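# Move apple from plate onto cutting board and press

## Task

Pick the apple up off the plate and put it down on the exposed wood of the cutting board, far from the knife and from every edge of the board, then press it steadily down against the board for a few seconds with no break in the pressure. It fails at once if the board or knife is shifted or if the apple is squeezed hard enough to crush it. At the end nothing may still be moving, the apple must stay where it is without the robot holding it there, and anything the robot is touching at the end must not sink more than about a fingernail's width once released.

## Robot and tools

Robot: one arm with six joints carrying a five-finger right hand. Cameras: cam_head_left (672x504), cam_head_right (672x504), cam_wrist (504x504, fisheye). show_instructions returns the reference image page for the hand and moves nothing.

Frames. Result positions are in the scene frame, in metres: origin on the table top below the arm base, +z up, +y to the left when looking along +x. Orientation is given as end_effector_quat_wxyz. The printed position can be a bit off, more so at long reach. The hand point sits 0.05 m in front of the palm, where index pad and thumb tip meet in a pinch. Its own axes: +z along the straightened fingers (fingertips 0.06-0.07 m beyond it), +y out of the palm, +x across the palm toward the little finger. A wrist bracket on the little-finger side reaches 0.03 m past the point in +y and 0.11 m across; it can strike things.

The row. Every motion command is one row of 14 numbers, each in [-1, 1], in this order: dx, dy, dz, rx, ry, rz, little, ring, middle, index, thumb_bend, thumb_turn, force_limit, speed. The first six are an offset (not a pose) in the hand point's own axes, measured from the hand point's measured pose at the start of the action (for a move, from the pose in the last result). Scale: 1.0 = 0.6 m for dx, dy, dz and 180 degrees for the rotation vector rx, ry, rz. The six hand numbers are absolute targets: fingers -1 straight to +1 curled into the palm; thumb_bend -1 straight to +1 bent; thumb_turn -1 beside the palm to +1 facing the fingers. A pinch is roughly index +0.22, thumb_bend +0.75, thumb_turn +0.57. force_limit maps -1..+1 linearly to about 0..10 N at the fingertip (0..15 N for both thumb motors); it only stops closing motors. speed maps -1..+1 to nearly still..full (full travel in 0.6 s). Close at speed -0.9 or lower for a gentle grip, since fast fingers overshoot the limit.

Tools.
- execute_actions(actions): a list of actions; each action is a table of up to 15 rows, one per 1/30 s step, the last row repeated to fill 15 steps. Every row in an action is offset from that action's start pose, not from the prior row. An empty list just returns state and images. Per step the commanded pose is clipped to 100 mm and 16 degrees from the measured pose, so long reaches need several actions.
- move(target, speed, stop_force, blocking): target is one 14-number row as above. speed is m/s, 0.002 to 0.5 (default 0.25); turning is capped at twice that in rad/s. The path is straight, 0.5-10 s, and ignores obstacles; the hand may lag or overshoot speed, especially with the arm near straight. stop_force (9-40 N, optional, not usable in the first 0.2 s) ends the path when the wrist sensor sees that much extra push opposing the motion; the hand then steps back 2 control steps and holds. With it, at very low speed, the target may lie well beyond contact. Omit it when backing off a surface. It is unreliable on moves that rotate. blocking=false returns after 0.5 s while the arm keeps going; it cannot be combined with stop_force, and further rows or moves are refused until you call wait or stop.
- wait(seconds 0-10): run the scene holding the last command.
- stop(): brake a running move.
- zoom_image(camera, region [x0,y0,x1,y1] pixels, at most 504x504).
- finished_scene(scene): end the current scene by its number; irreversible.

Results. A state line with pose, velocities, joint positions and torques, wrist force and torque (sensor frame = hand point axes; noisy, offset up to ~4 N, saturates near 50 N; "no reading" is fine), "Hand target", and hand_measured, hand_stopped_by (moving, target, force, stalled, fault), hand_load_n (positive = pushed open), all in the row's motor order. A grip loss shows as loads falling near 0. "pose unreachable" means the clearance check altered the command. The move line reports its ending: done, contact (stop_force fired), held, off_target, moving or fault, plus limits such as paced or held, and distance to target.

Gripping. Turn the thumb fully across before reaching; the hand can wrap objects 0.035-0.08 m wide, the object lying across the palm toward the wrist. Resending the same numbers keeps the grip; to tighten, raise force_limit and send a more-closed target; to loosen, send a target more open than hand_measured.

Cautions. The arm is stiff: driving even slightly past a firm contact without stop_force can trigger a fault, which freezes the arm for 10 s. Faults also come from 150 N external force or joint torque at the limits (136 N m for the first three joints, 25.4 N m for the wrist joints, held weight included). Holding loads heats motors; a MOTOR HOT warning appears at 70 °C and brakes engage at 85 °C. Press slowly and with moderate stop_force so the apple is not crushed and the board and knife stay put. Keep objects on the table, avoid drops and slams, and make sure everything is still before finishing. Loose objects may occasionally get a small push.

Each tool is called after "Call:" by a JSON object that holds its "method" and its "body", one argument or row to a line.

Reference images:

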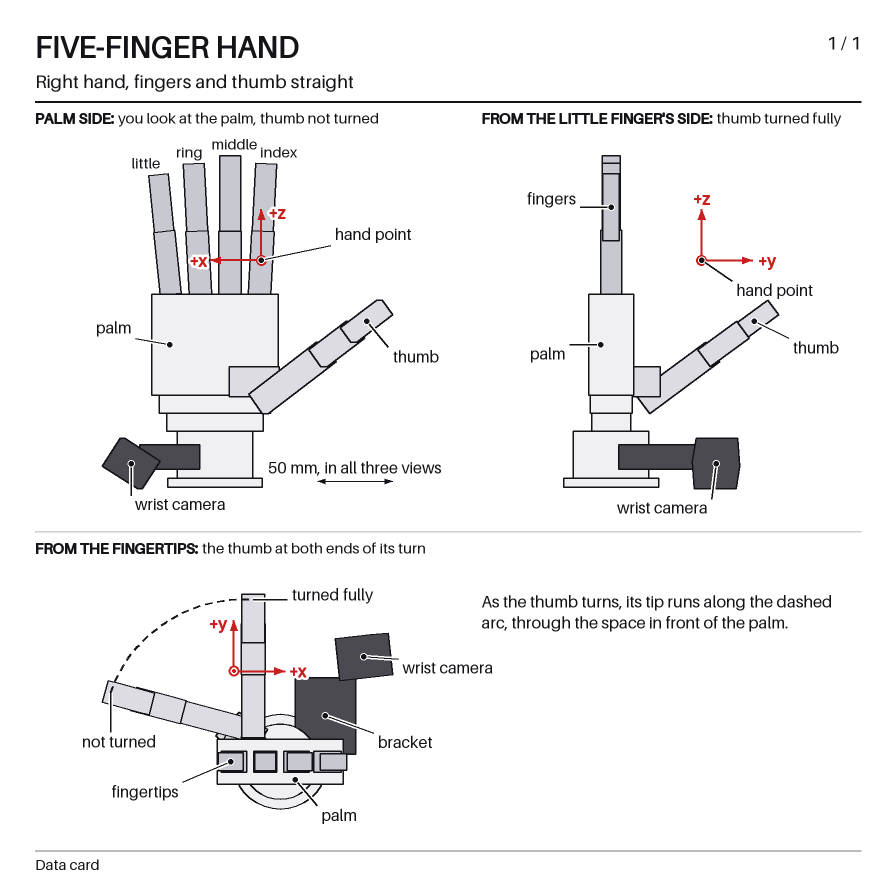

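## Session

Call:
{"method": "execute_actions", "body": {
  "actions": []
}}

Scene clock: 0.00 s.
end_effector_position=(+0.4885, -0.0206, +0.1527) hand_measured=(-1.000, -1.000, -1.000, -1.000, -1.000, -1.000) hand_load_n=(+0.0, +0.0, +0.0, +0.0, +0.0, +0.0) hand_stopped_by=(target, target, target, target, target, target) hand_force_limit=0.00 hand_speed=-0.80 end_effector_quat_wxyz=(+0.380, +0.318, +0.779, -0.385) end_effector_velocity=(-0.000, -0.000, +0.000) end_effector_angular_velocity=(-0.000, +0.000, -0.001)
Joint positions: [ 0.084 -0.655  1.944 -0.213  2.461 -0.831]
Joint velocities: [-0.     0.     0.001 -0.     0.     0.001]
Joint torques (N m, as the arm reports them, + toward a larger angle): no reading
Wrist force (N, on the end effector, along its own x y z axes, offset not removed): no reading
Wrist torque (N m, same axes, about the end effector's origin, offset not removed): no reading
Hand target: +0.489, -0.021, +0.153; +0.380, +0.318, +0.779, -0.385

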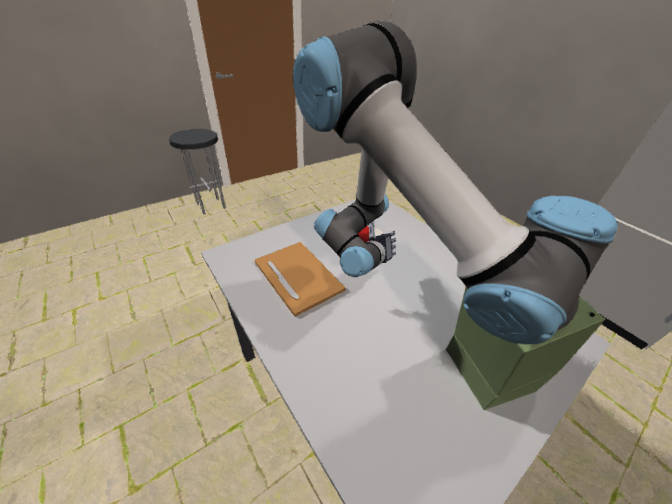

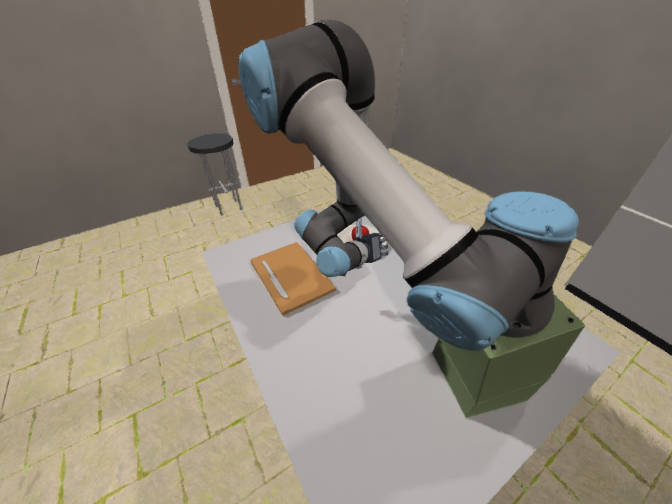

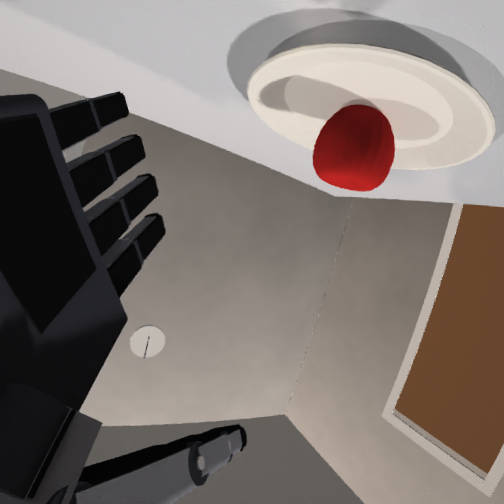

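Call:
{"method": "move", "body": {
  "target": [-0.112,-0.048,-0.055,0,0,-0.372,-1,-1,-1,-1,-1,1,0,0.5],
  "speed": 0.4
}}

Scene clock: 4.93 s.
end_effector_position=(+0.4887, -0.0208, +0.2328) hand_measured=(-1.000, -1.000, -1.000, -1.000, -1.000, +1.000) hand_load_n=(+0.0, +0.0, +0.0, +0.0, +0.0, +0.0) hand_stopped_by=(target, target, target, target, target, target) hand_force_limit=0.00 hand_speed=0.50 end_effector_quat_wxyz=(+0.105, -0.164, +0.825, -0.531) end_effector_velocity=(+0.001, +0.000, +0.001) end_effector_angular_velocity=(-0.003, +0.008, +0.008)
Joint positions: [-0.03  -0.981  1.956 -0.013  2.401 -2.148]
Joint velocities: [-0.001 -0.003  0.    -0.003 -0.004 -0.016]
Joint torques (N m, as the arm reports them, + toward a larger angle): [-16.25 -37.75   4.66  -0.14  -0.31  -0.9 ]
Wrist force (N, on the end effector, along its own x y z axes, offset not removed): [0.1 -0.5 3.0]
Wrist torque (N m, same axes, about the end effector's origin, offset not removed): [-0.21 0.02 -0.15]
Hand target: +0.489, -0.021, +0.233; +0.105, -0.165, +0.825, -0.531
Off the commanded pose: 0.000 m, 0 deg.
move: done

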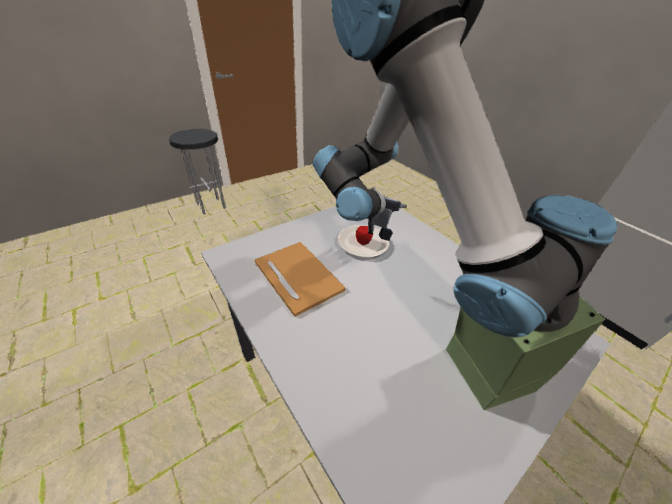

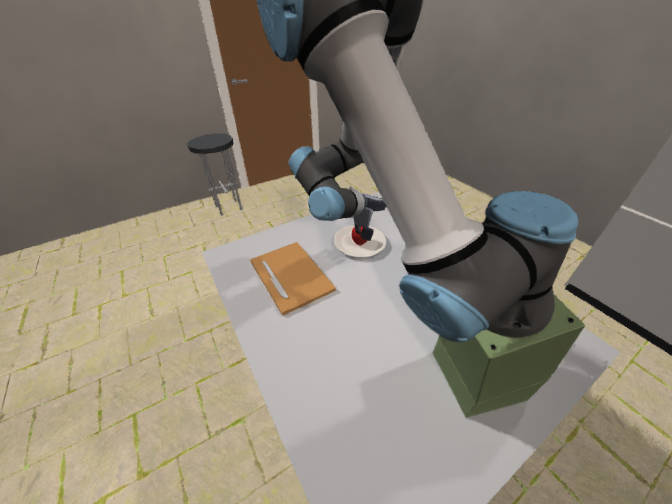

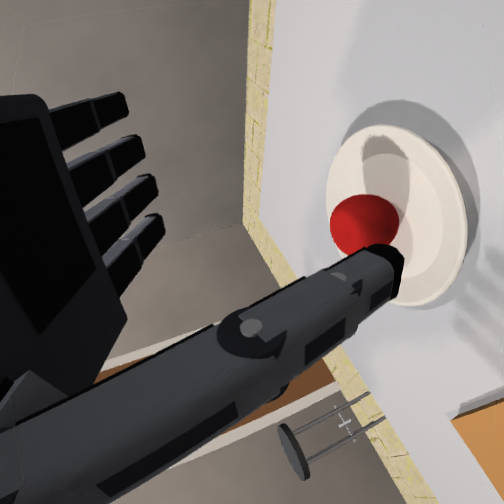

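Call:
{"method": "move", "body": {
  "target": [-0.107,0.02,0.157,0,0,0,-1,-1,-1,-1,-1,1,0,0.5],
  "speed": 0.3
}}

Call:
{"method": "zoom_image", "body": {
  "camera": "cam_head_left",
  "region": [230, 140, 450, 330]
}}

Scene clock: 8.67 s.
end_effector_position=(+0.5786, -0.0709, +0.1830) hand_measured=(-1.000, -1.000, -1.000, -1.000, -1.000, +1.000) hand_load_n=(+0.0, +0.0, +0.0, +0.0, +0.0, +0.0) hand_stopped_by=(target, target, target, target, target, target) hand_force_limit=0.00 hand_speed=0.50 end_effector_quat_wxyz=(+0.105, -0.164, +0.825, -0.531) end_effector_velocity=(+0.002, -0.001, -0.000) end_effector_angular_velocity=(-0.000, -0.001, -0.002)
Joint positions: [-0.115 -0.775  1.71  -0.043  2.35  -2.245]
Joint velocities: [-0.002  0.004 -0.007  0.003  0.001  0.001]
Joint torques (N m, as the arm reports them, + toward a larger angle): [-16.93 -30.35 -21.39   3.08  -0.29  -0.89]
Wrist force (N, on the end effector, along its own x y z axes, offset not removed): [-1.9 -1.1 1.5]
Wrist torque (N m, same axes, about the end effector's origin, offset not removed): [-0.07 0.33 -0.29]
Hand target: +0.579, -0.071, +0.183; +0.105, -0.164, +0.825, -0.531
Off the commanded pose: 0.000 m, 0 deg.
move: done

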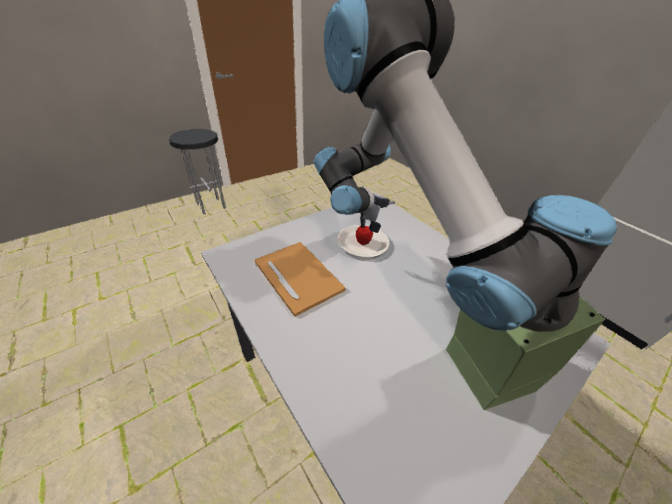

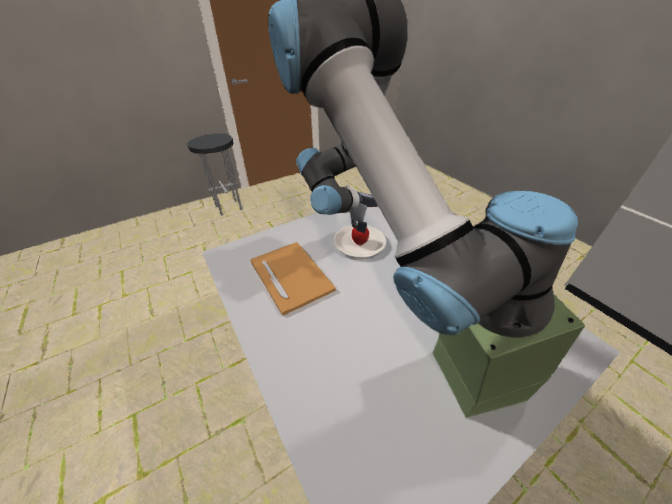

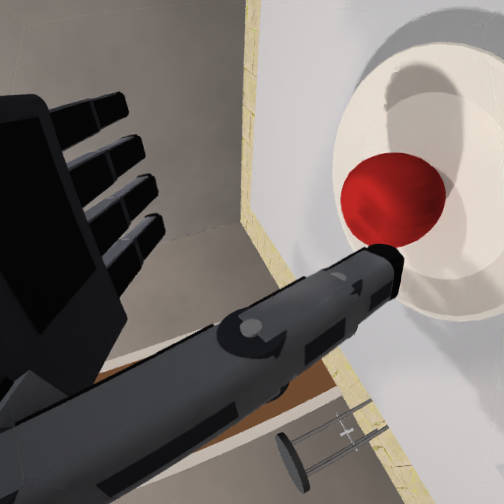

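Region (230, 140, 450, 330) of cam_head_left's 672x504 image, scaled by 2.291, with more detail than that image has; it fills the top 435 rows of this view, and the rest is white.

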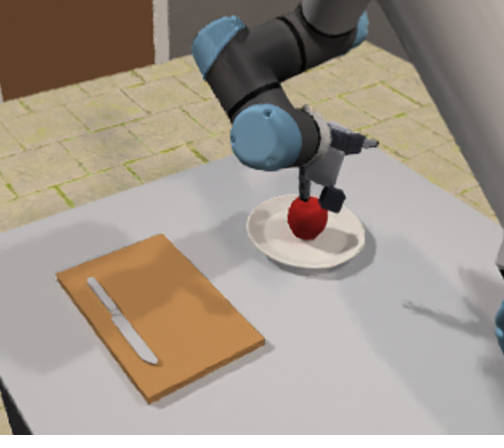

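Call:
{"method": "move", "body": {
  "target": [-0.026,0.054,0.096,-0.111,0,0,-1,-1,-1,-1,-1,1,0,0.5],
  "speed": 0.25
}}

Call:
{"method": "zoom_image", "body": {
  "camera": "cam_head_left",
  "region": [300, 160, 440, 280]
}}

Call:
{"method": "zoom_image", "body": {
  "camera": "cam_head_right",
  "region": [290, 160, 430, 280]
}}

Scene clock: 13.37 s.
end_effector_position=(+0.6078, -0.1009, +0.1300) hand_measured=(-1.000, -1.000, -1.000, -1.000, -1.000, +1.000) hand_load_n=(+0.0, +0.0, +0.0, +0.0, +0.0, +0.0) hand_stopped_by=(target, target, target, target, target, target) hand_force_limit=0.00 hand_speed=0.50 end_effector_quat_wxyz=(+0.076, -0.180, +0.904, -0.380) end_effector_velocity=(+0.003, -0.001, -0.001) end_effector_angular_velocity=(+0.010, +0.004, -0.000)
Joint positions: [-0.282 -0.651  1.515  0.198  1.986 -2.264]
Joint velocities: [-0.005  0.007 -0.015  0.014 -0.01  -0.001]
Joint torques (N m, as the arm reports them, + toward a larger angle): [-19.75 -35.21 -24.35   3.08  -0.43  -1.08]
Wrist force (N, on the end effector, along its own x y z axes, offset not removed): [-2.1 0.5 3.9]
Wrist torque (N m, same axes, about the end effector's origin, offset not removed): [0.01 0.25 -0.27]
Hand target: +0.608, -0.101, +0.130; +0.075, -0.180, +0.904, -0.380
Off the commanded pose: 0.000 m, 0 deg.
move: done

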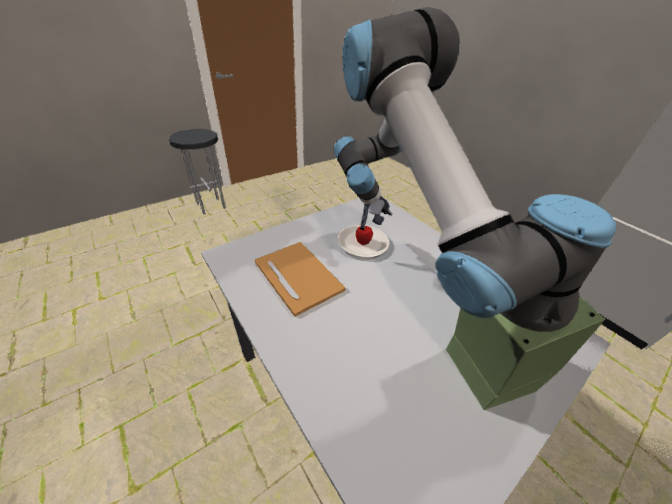

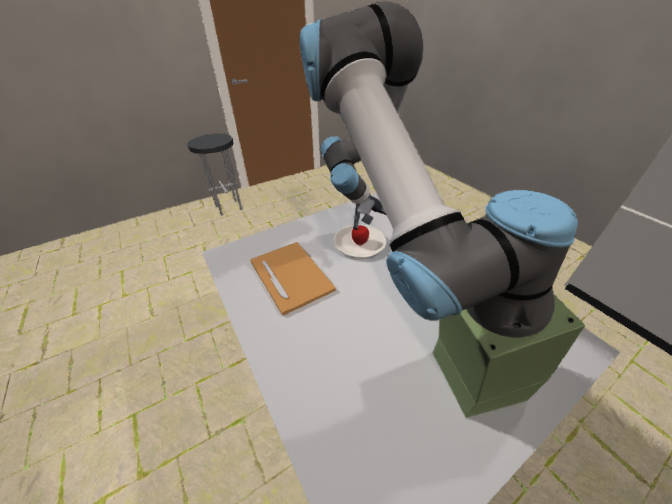

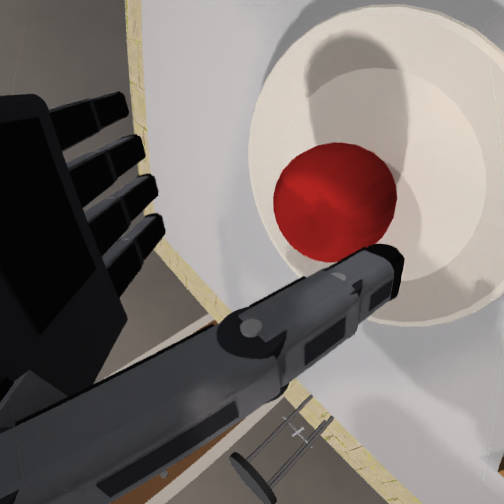

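Region (300, 160, 440, 280) of cam_head_left's 672x504 image, scaled by 3.600, with more detail than that image has; it fills the top 432 rows of this view, and the rest is white.

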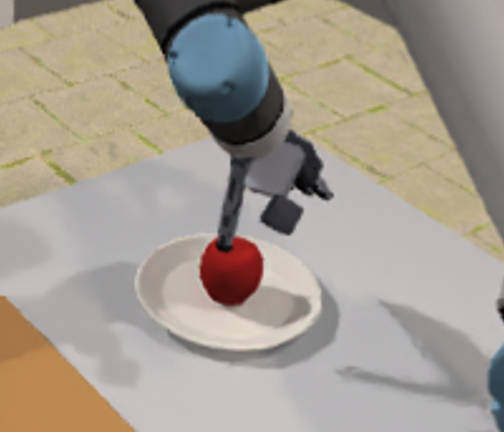

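Region (290, 160, 430, 280) of cam_head_right's 672x504 image, scaled by 3.600, with more detail than that image has; it fills the top 432 rows of this view, and the rest is white.

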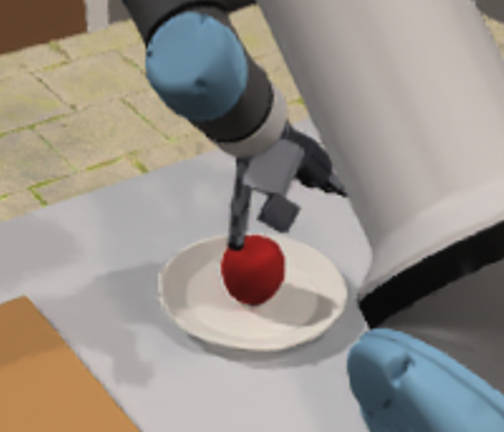

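Call:
{"method": "move", "body": {
  "target": [0,0.053,-0.006,0,0,0,-1,-1,-1,-1,-1,1,0,0.5],
  "speed": 0.1
}}

Call:
{"method": "zoom_image", "body": {
  "camera": "cam_head_left",
  "region": [300, 160, 440, 280]
}}

Call:
{"method": "zoom_image", "body": {
  "camera": "cam_head_right",
  "region": [290, 160, 430, 280]
}}

Scene clock: 16.43 s.
end_effector_position=(+0.5984, -0.0781, +0.1099) hand_measured=(-1.000, -1.000, -1.000, -1.000, -1.000, +1.000) hand_load_n=(+0.0, +0.0, +0.0, +0.0, +0.0, +0.0) hand_stopped_by=(target, target, target, target, target, target) hand_force_limit=0.00 hand_speed=0.50 end_effector_quat_wxyz=(+0.076, -0.180, +0.904, -0.380) end_effector_velocity=(-0.002, +0.001, -0.002) end_effector_angular_velocity=(-0.001, +0.002, -0.001)
Joint positions: [-0.234 -0.629  1.533  0.177  2.009 -2.218]
Joint velocities: [ 0.004  0.003  0.002 -0.001  0.003  0.003]
Joint torques (N m, as the arm reports them, + toward a larger angle): [  0.18 -35.12   1.61  -0.13   2.61   1.35]
Wrist force (N, on the end effector, along its own x y z axes, offset not removed): [-1.7 -0.3 3.1]
Wrist torque (N m, same axes, about the end effector's origin, offset not removed): [-0.14 0.21 -0.20]
Hand target: +0.598, -0.078, +0.110; +0.076, -0.180, +0.904, -0.380
Off the commanded pose: 0.000 m, 0 deg.
move: done

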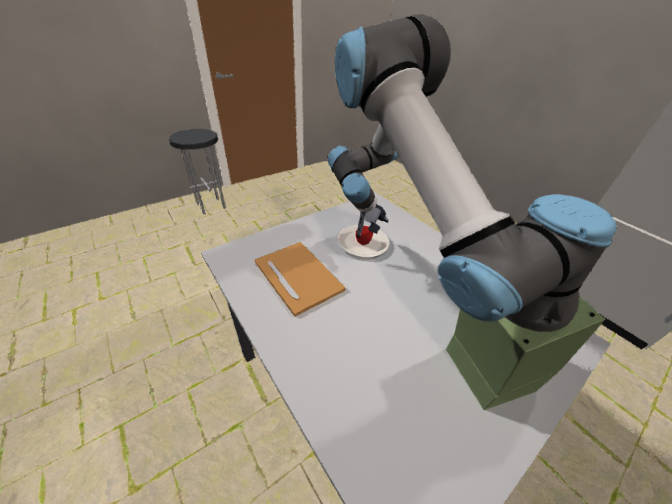

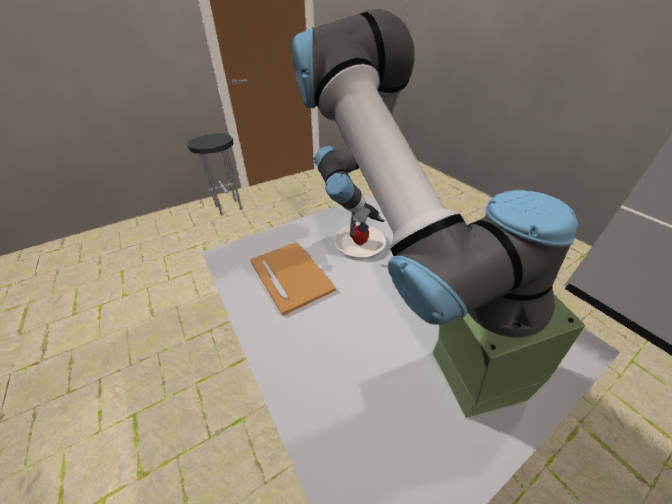

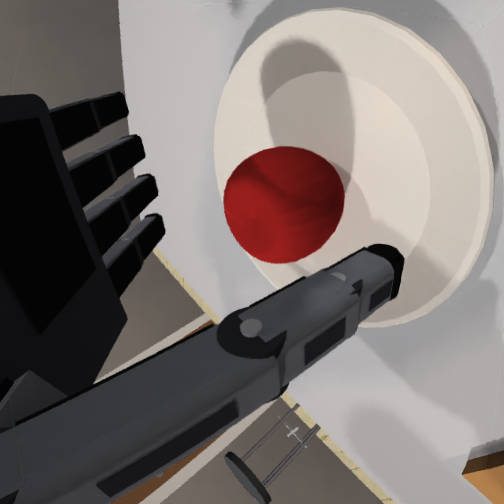

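Region (300, 160, 440, 280) of cam_head_left's 672x504 image, scaled by 3.600, with more detail than that image has; it fills the top 432 rows of this view, and the rest is white.

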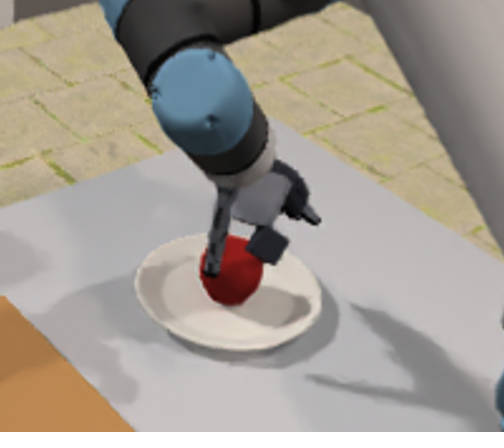

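Region (290, 160, 430, 280) of cam_head_right's 672x504 image, scaled by 3.600, with more detail than that image has; it fills the top 432 rows of this view, and the rest is white.

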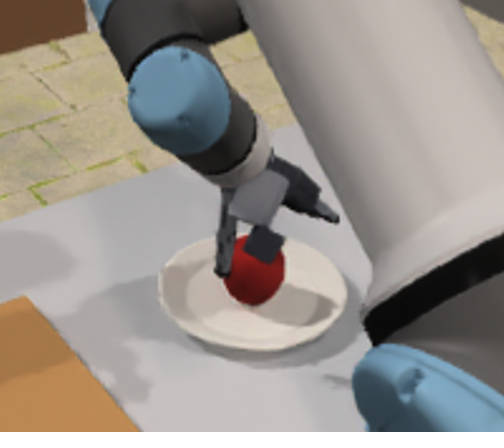

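Call:
{"method": "move", "body": {
  "target": [0,0.0535,0.0527,0,0,0,-1,-1,-1,-1,-1,1,0,0.5],
  "speed": 0.08
}}

Call:
{"method": "zoom_image", "body": {
  "camera": "cam_head_left",
  "region": [300, 160, 440, 280]
}}

Call:
{"method": "zoom_image", "body": {
  "camera": "cam_head_right",
  "region": [290, 160, 430, 280]
}}

Scene clock: 18.33 s.
end_effector_position=(+0.5984, -0.0783, +0.0652) hand_measured=(-1.000, -1.000, -1.000, -1.000, -1.000, +1.000) hand_load_n=(+0.0, +0.0, +0.0, +0.0, +0.0, +0.0) hand_stopped_by=(target, target, target, target, target, target) hand_force_limit=0.00 hand_speed=0.50 end_effector_quat_wxyz=(+0.076, -0.180, +0.904, -0.380) end_effector_velocity=(+0.000, -0.000, -0.002) end_effector_angular_velocity=(-0.002, -0.001, -0.000)
Joint positions: [-0.214 -0.539  1.496  0.133  2.018 -2.199]
Joint velocities: [ 0.001  0.005 -0.003 -0.003  0.002  0.001]
Joint torques (N m, as the arm reports them, + toward a larger angle): [  0.   -38.01 -24.08   0.24   2.16   1.42]
Wrist force (N, on the end effector, along its own x y z axes, offset not removed): [-1.2 -0.6 2.7]
Wrist torque (N m, same axes, about the end effector's origin, offset not removed): [-0.03 0.21 -0.17]
Hand target: +0.598, -0.078, +0.065; +0.076, -0.180, +0.904, -0.380
Off the commanded pose: 0.000 m, 0 deg.
move: done

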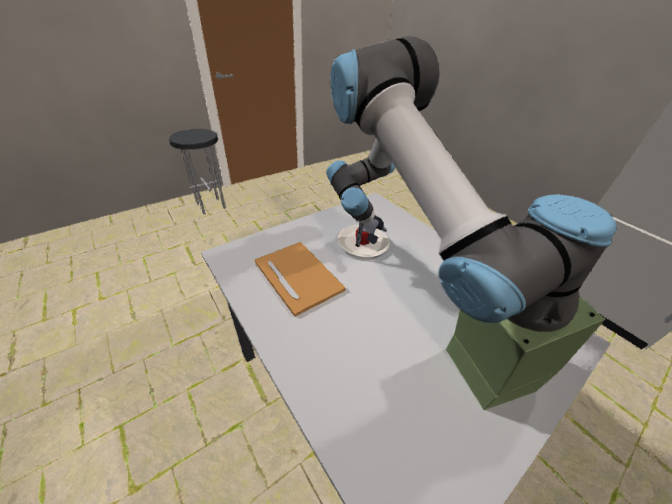

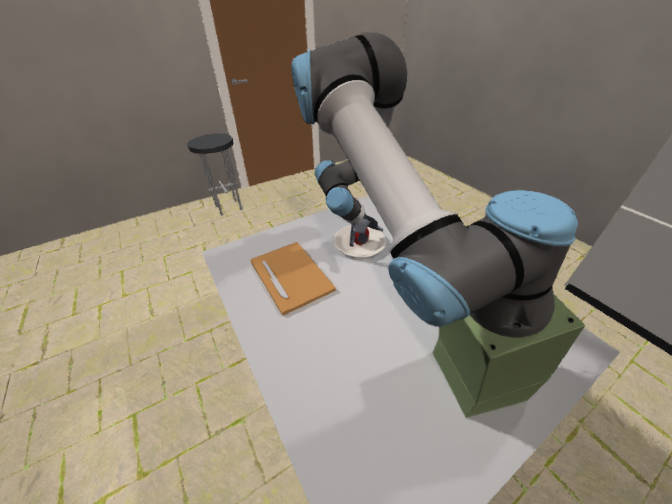

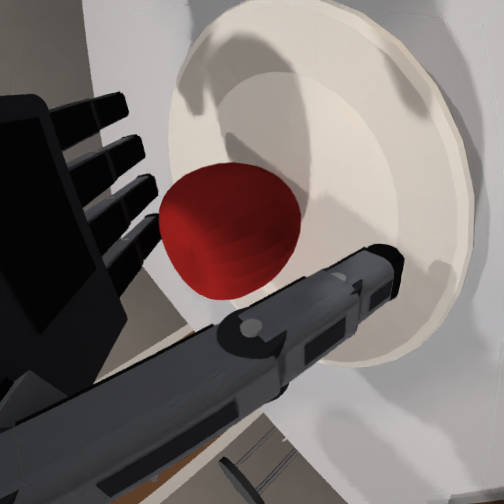

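Region (300, 160, 440, 280) of cam_head_left's 672x504 image, scaled by 3.600, with more detail than that image has; it fills the top 432 rows of this view, and the rest is white.

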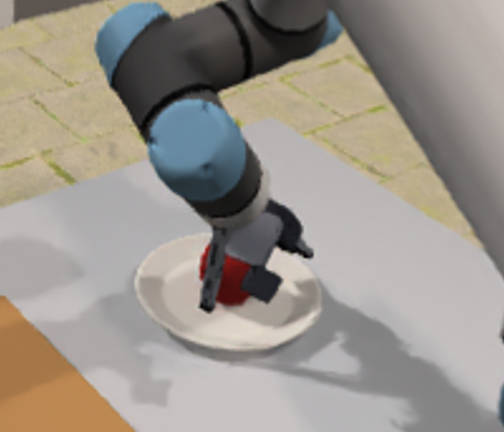

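Region (290, 160, 430, 280) of cam_head_right's 672x504 image, scaled by 3.600, with more detail than that image has; it fills the top 432 rows of this view, and the rest is white.

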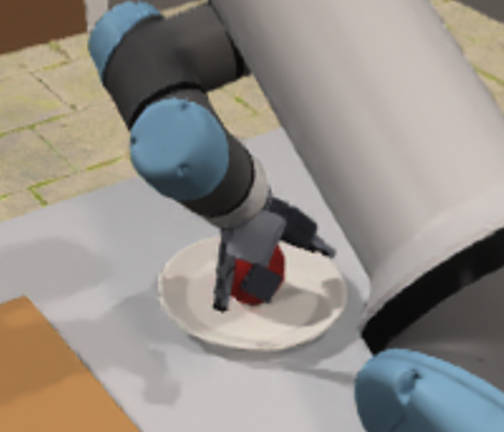

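Call:
{"method": "move", "body": {
  "target": [-0.017,-0.003,0.055,0,0,0,-1,-1,-1,-1,-1,1,0,0.5],
  "speed": 0.05
}}

Call:
{"method": "zoom_image", "body": {
  "camera": "cam_head_right",
  "region": [290, 160, 430, 280]
}}

Scene clock: 20.10 s.
end_effector_position=(+0.6172, -0.0972, +0.0436) hand_measured=(-1.000, -1.000, -1.000, -1.000, -1.000, +1.000) hand_load_n=(+0.0, +0.0, +0.0, +0.0, +0.0, +0.0) hand_stopped_by=(target, target, target, target, target, target) hand_force_limit=0.00 hand_speed=0.50 end_effector_quat_wxyz=(+0.076, -0.180, +0.904, -0.380) end_effector_velocity=(+0.002, -0.001, -0.002) end_effector_angular_velocity=(+0.001, -0.001, +0.001)
Joint positions: [-0.234 -0.467  1.408  0.141  2.009 -2.218]
Joint velocities: [-0.001  0.005 -0.007  0.001 -0.002 -0.001]
Joint torques (N m, as the arm reports them, + toward a larger angle): [-20.15 -37.04 -22.91   3.22  -0.68  -0.86]
Wrist force (N, on the end effector, along its own x y z axes, offset not removed): [-1.0 -1.5 2.9]
Wrist torque (N m, same axes, about the end effector's origin, offset not removed): [-0.29 0.10 -0.20]
Hand target: +0.617, -0.097, +0.043; +0.076, -0.180, +0.904, -0.380
Off the commanded pose: 0.000 m, 0 deg.
move: done

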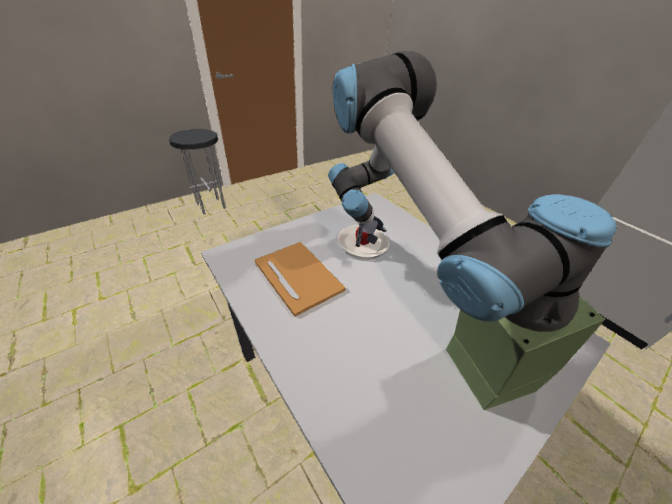

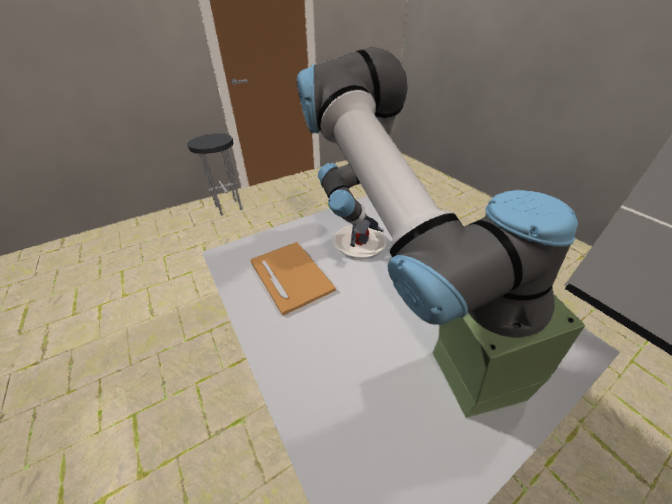

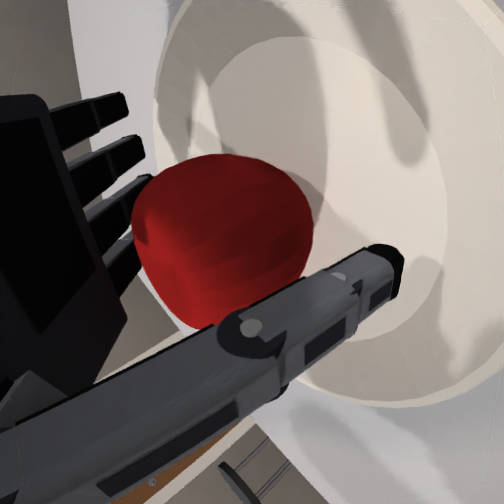

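Region (290, 160, 430, 280) of cam_head_right's 672x504 image, scaled by 3.600, with more detail than that image has; it fills the top 432 rows of this view, and the rest is white.

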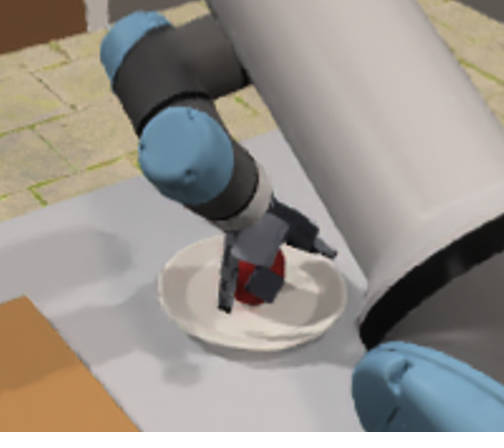

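Call:
{"method": "move", "body": {
  "target": [0,0,0,0,0,0,0.8,0.8,0.8,0.8,0.8,1,0.2,-0.7]
}}

Call:
{"method": "zoom_image", "body": {
  "camera": "cam_head_right",
  "region": [290, 160, 430, 280]
}}

Scene clock: 24.27 s.
end_effector_position=(+0.6172, -0.0972, +0.0436) hand_measured=(+0.800, -0.038, -0.254, -0.270, -0.560, +1.000) hand_load_n=(+0.0, +7.0, +7.0, +2.0, +15.5, +4.0) hand_stopped_by=(target, force, force, force, force, target) hand_force_limit=0.20 hand_speed=-0.70 end_effector_quat_wxyz=(+0.076, -0.180, +0.904, -0.380) end_effector_velocity=(-0.001, -0.000, -0.001) end_effector_angular_velocity=(-0.001, +0.001, +0.000)
Joint positions: [-0.234 -0.467  1.408  0.141  2.009 -2.218]
Joint velocities: [ 0.     0.001  0.001 -0.001  0.001 -0.001]
Joint torques (N m, as the arm reports them, + toward a larger angle): [-10.1  -36.97  -1.37   3.31  -0.02  -0.4 ]
Wrist force (N, on the end effector, along its own x y z axes, offset not removed): [0.1 -1.8 2.2]
Wrist torque (N m, same axes, about the end effector's origin, offset not removed): [-0.10 -0.03 -0.11]
Hand target: +0.617, -0.097, +0.044; +0.076, -0.180, +0.904, -0.380
Off the commanded pose: 0.000 m, 0 deg.
move: done

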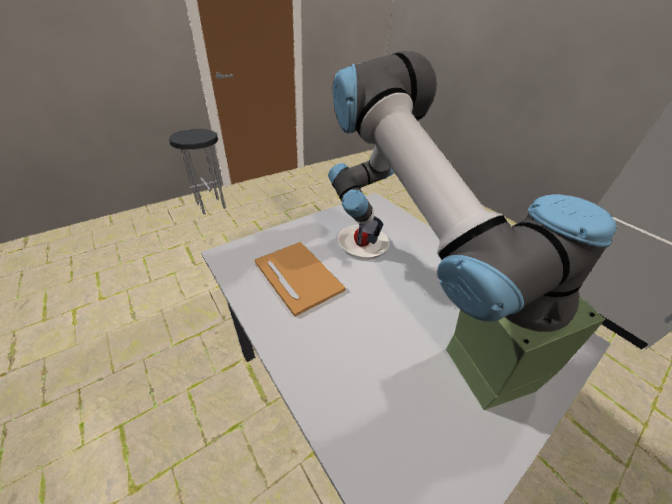

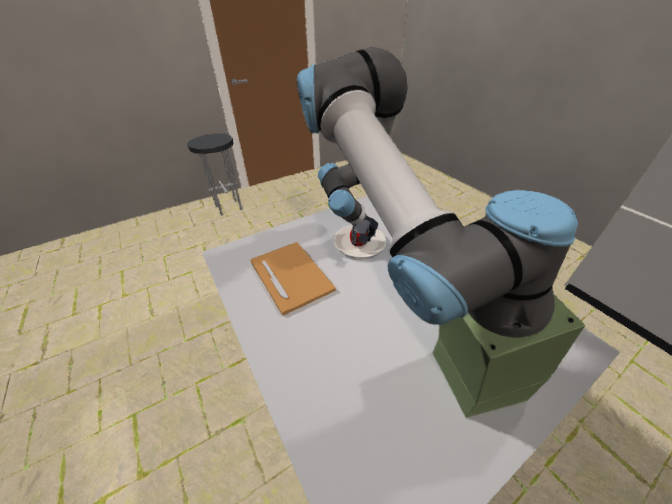

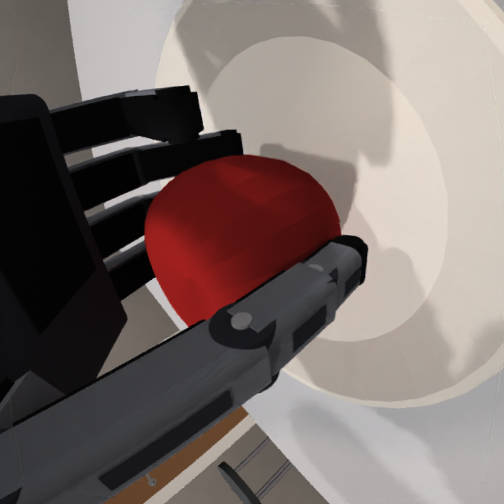

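Region (290, 160, 430, 280) of cam_head_right's 672x504 image, scaled by 3.600, with more detail than that image has; it fills the top 432 rows of this view, and the rest is white.

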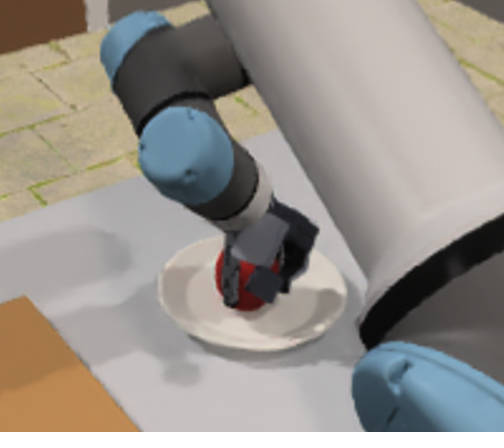

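Call:
{"method": "move", "body": {
  "target": [0,-0.0594,-0.0585,0,0,0,0.8,0.8,0.8,0.8,0.8,1,0.2,-0.7],
  "speed": 0.1
}}

Scene clock: 26.73 s.
end_effector_position=(+0.6171, -0.0970, +0.0933) hand_measured=(+0.800, -0.038, -0.254, -0.270, -0.560, +1.000) hand_load_n=(+0.0, +6.5, +6.5, +2.0, +16.0, +4.0) hand_stopped_by=(target, force, force, force, force, target) hand_force_limit=0.20 hand_speed=-0.70 end_effector_quat_wxyz=(+0.076, -0.180, +0.904, -0.380) end_effector_velocity=(+0.000, -0.000, +0.002) end_effector_angular_velocity=(+0.001, -0.002, +0.000)
Joint positions: [-0.255 -0.567  1.455  0.184  1.999 -2.238]
Joint velocities: [-0.002 -0.005  0.002  0.001 -0.002 -0.001]
Joint torques (N m, as the arm reports them, + toward a larger angle): [-20.63 -49.54   1.63   2.78  -0.14  -1.12]
Wrist force (N, on the end effector, along its own x y z axes, offset not removed): [-1.2 1.9 2.4]
Wrist torque (N m, same axes, about the end effector's origin, offset not removed): [0.15 0.16 -0.14]
Hand target: +0.617, -0.097, +0.094; +0.076, -0.180, +0.904, -0.380
Off the commanded pose: 0.000 m, 0 deg.
move: done

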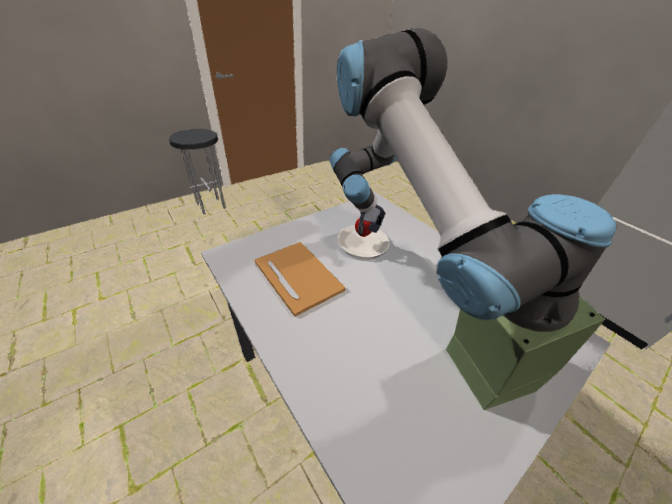

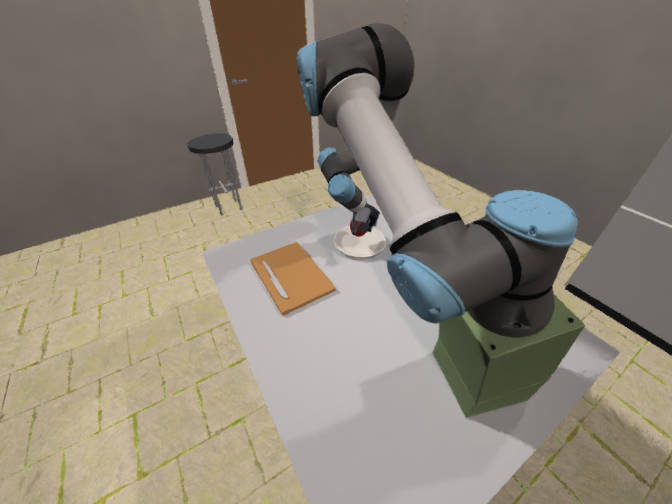

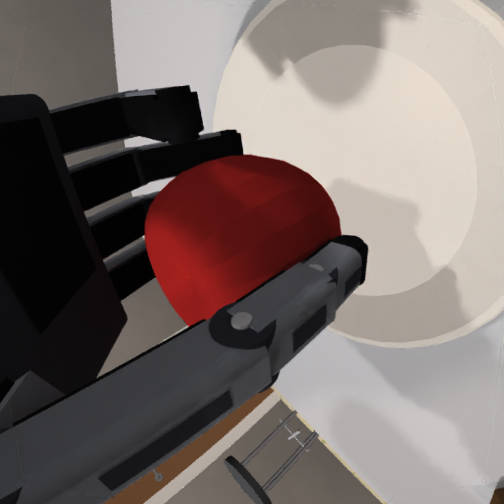

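Call:
{"method": "move", "body": {
  "target": [-0.0947,0.3017,-0.3313,0,0,0,0.8,0.8,0.8,0.8,0.8,1,0.2,-0.7],
  "speed": 0.25
}}

Call:
{"method": "zoom_image", "body": {
  "camera": "cam_head_left",
  "region": [230, 190, 390, 330]
}}

Call:
{"method": "zoom_image", "body": {
  "camera": "cam_head_right",
  "region": [220, 190, 380, 330]
}}

Scene clock: 28.93 s.
end_effector_position=(+0.5670, +0.1726, +0.1027) hand_measured=(+0.800, -0.038, -0.254, -0.270, -0.560, +1.000) hand_load_n=(+0.0, +6.5, +6.5, +2.0, +16.0, +4.0) hand_stopped_by=(target, force, force, force, force, target) hand_force_limit=0.20 hand_speed=-0.70 end_effector_quat_wxyz=(+0.075, -0.180, +0.904, -0.380) end_effector_velocity=(-0.000, +0.002, -0.000) end_effector_angular_velocity=(-0.001, +0.002, -0.002)
Joint positions: [ 0.249 -0.581  1.351  0.578  2.181 -1.695]
Joint velocities: [ 0.005  0.005 -0.009  0.011  0.002  0.008]
Joint torques (N m, as the arm reports them, + toward a larger angle): [  1.71 -40.21 -24.94   4.1    2.64   1.56]
Wrist force (N, on the end effector, along its own x y z axes, offset not removed): [-0.9 1.0 4.8]
Wrist torque (N m, same axes, about the end effector's origin, offset not removed): [-0.05 0.08 -0.11]
Hand target: +0.567, +0.173, +0.103; +0.075, -0.180, +0.904, -0.380
Off the commanded pose: 0.000 m, 0 deg.
move: done

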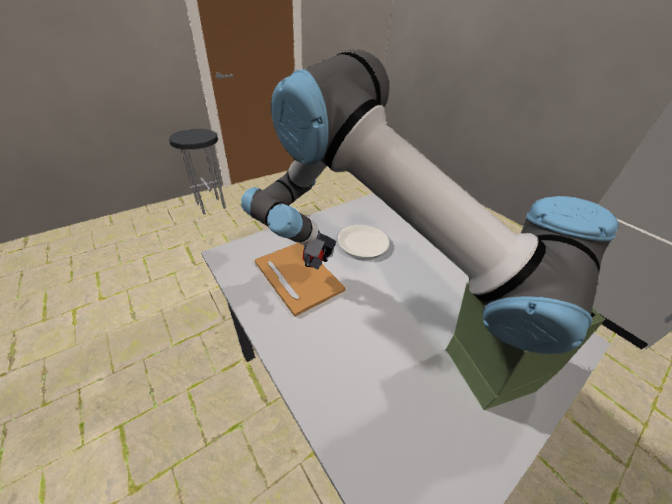

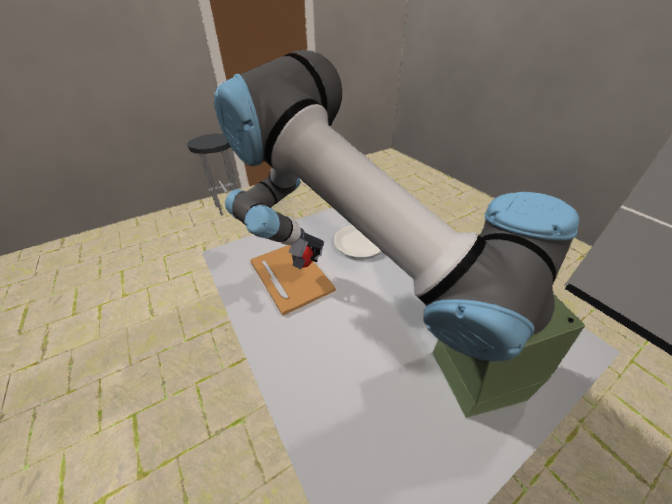

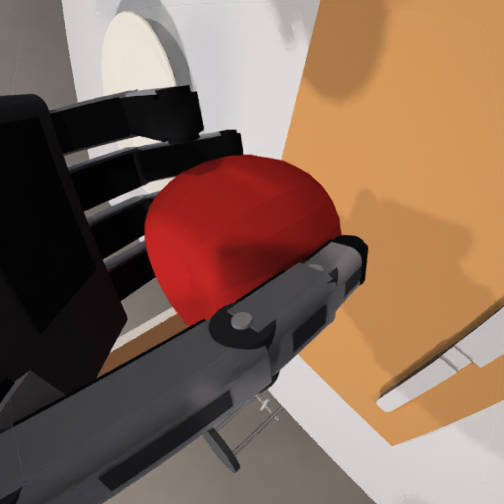

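Region (230, 190, 390, 330) of cam_head_left's 672x504 image, scaled by 3.150, with more detail than that image has; it fills the top 441 rows of this view, and the rest is white.

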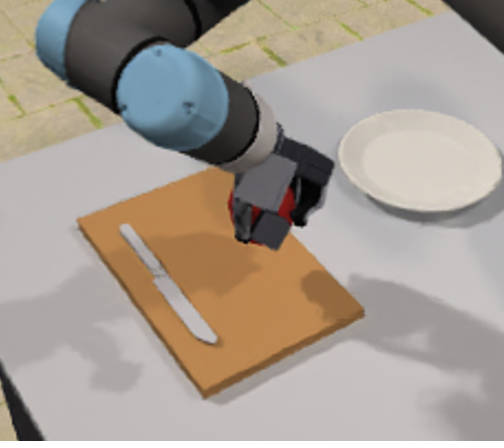

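Region (220, 190, 380, 330) of cam_head_right's 672x504 image, scaled by 3.150, with more detail than that image has; it fills the top 441 rows of this view, and the rest is white.

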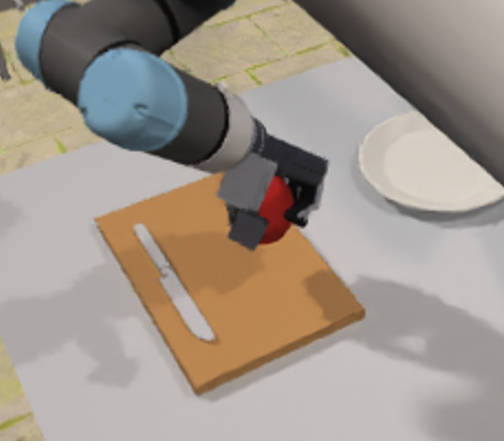

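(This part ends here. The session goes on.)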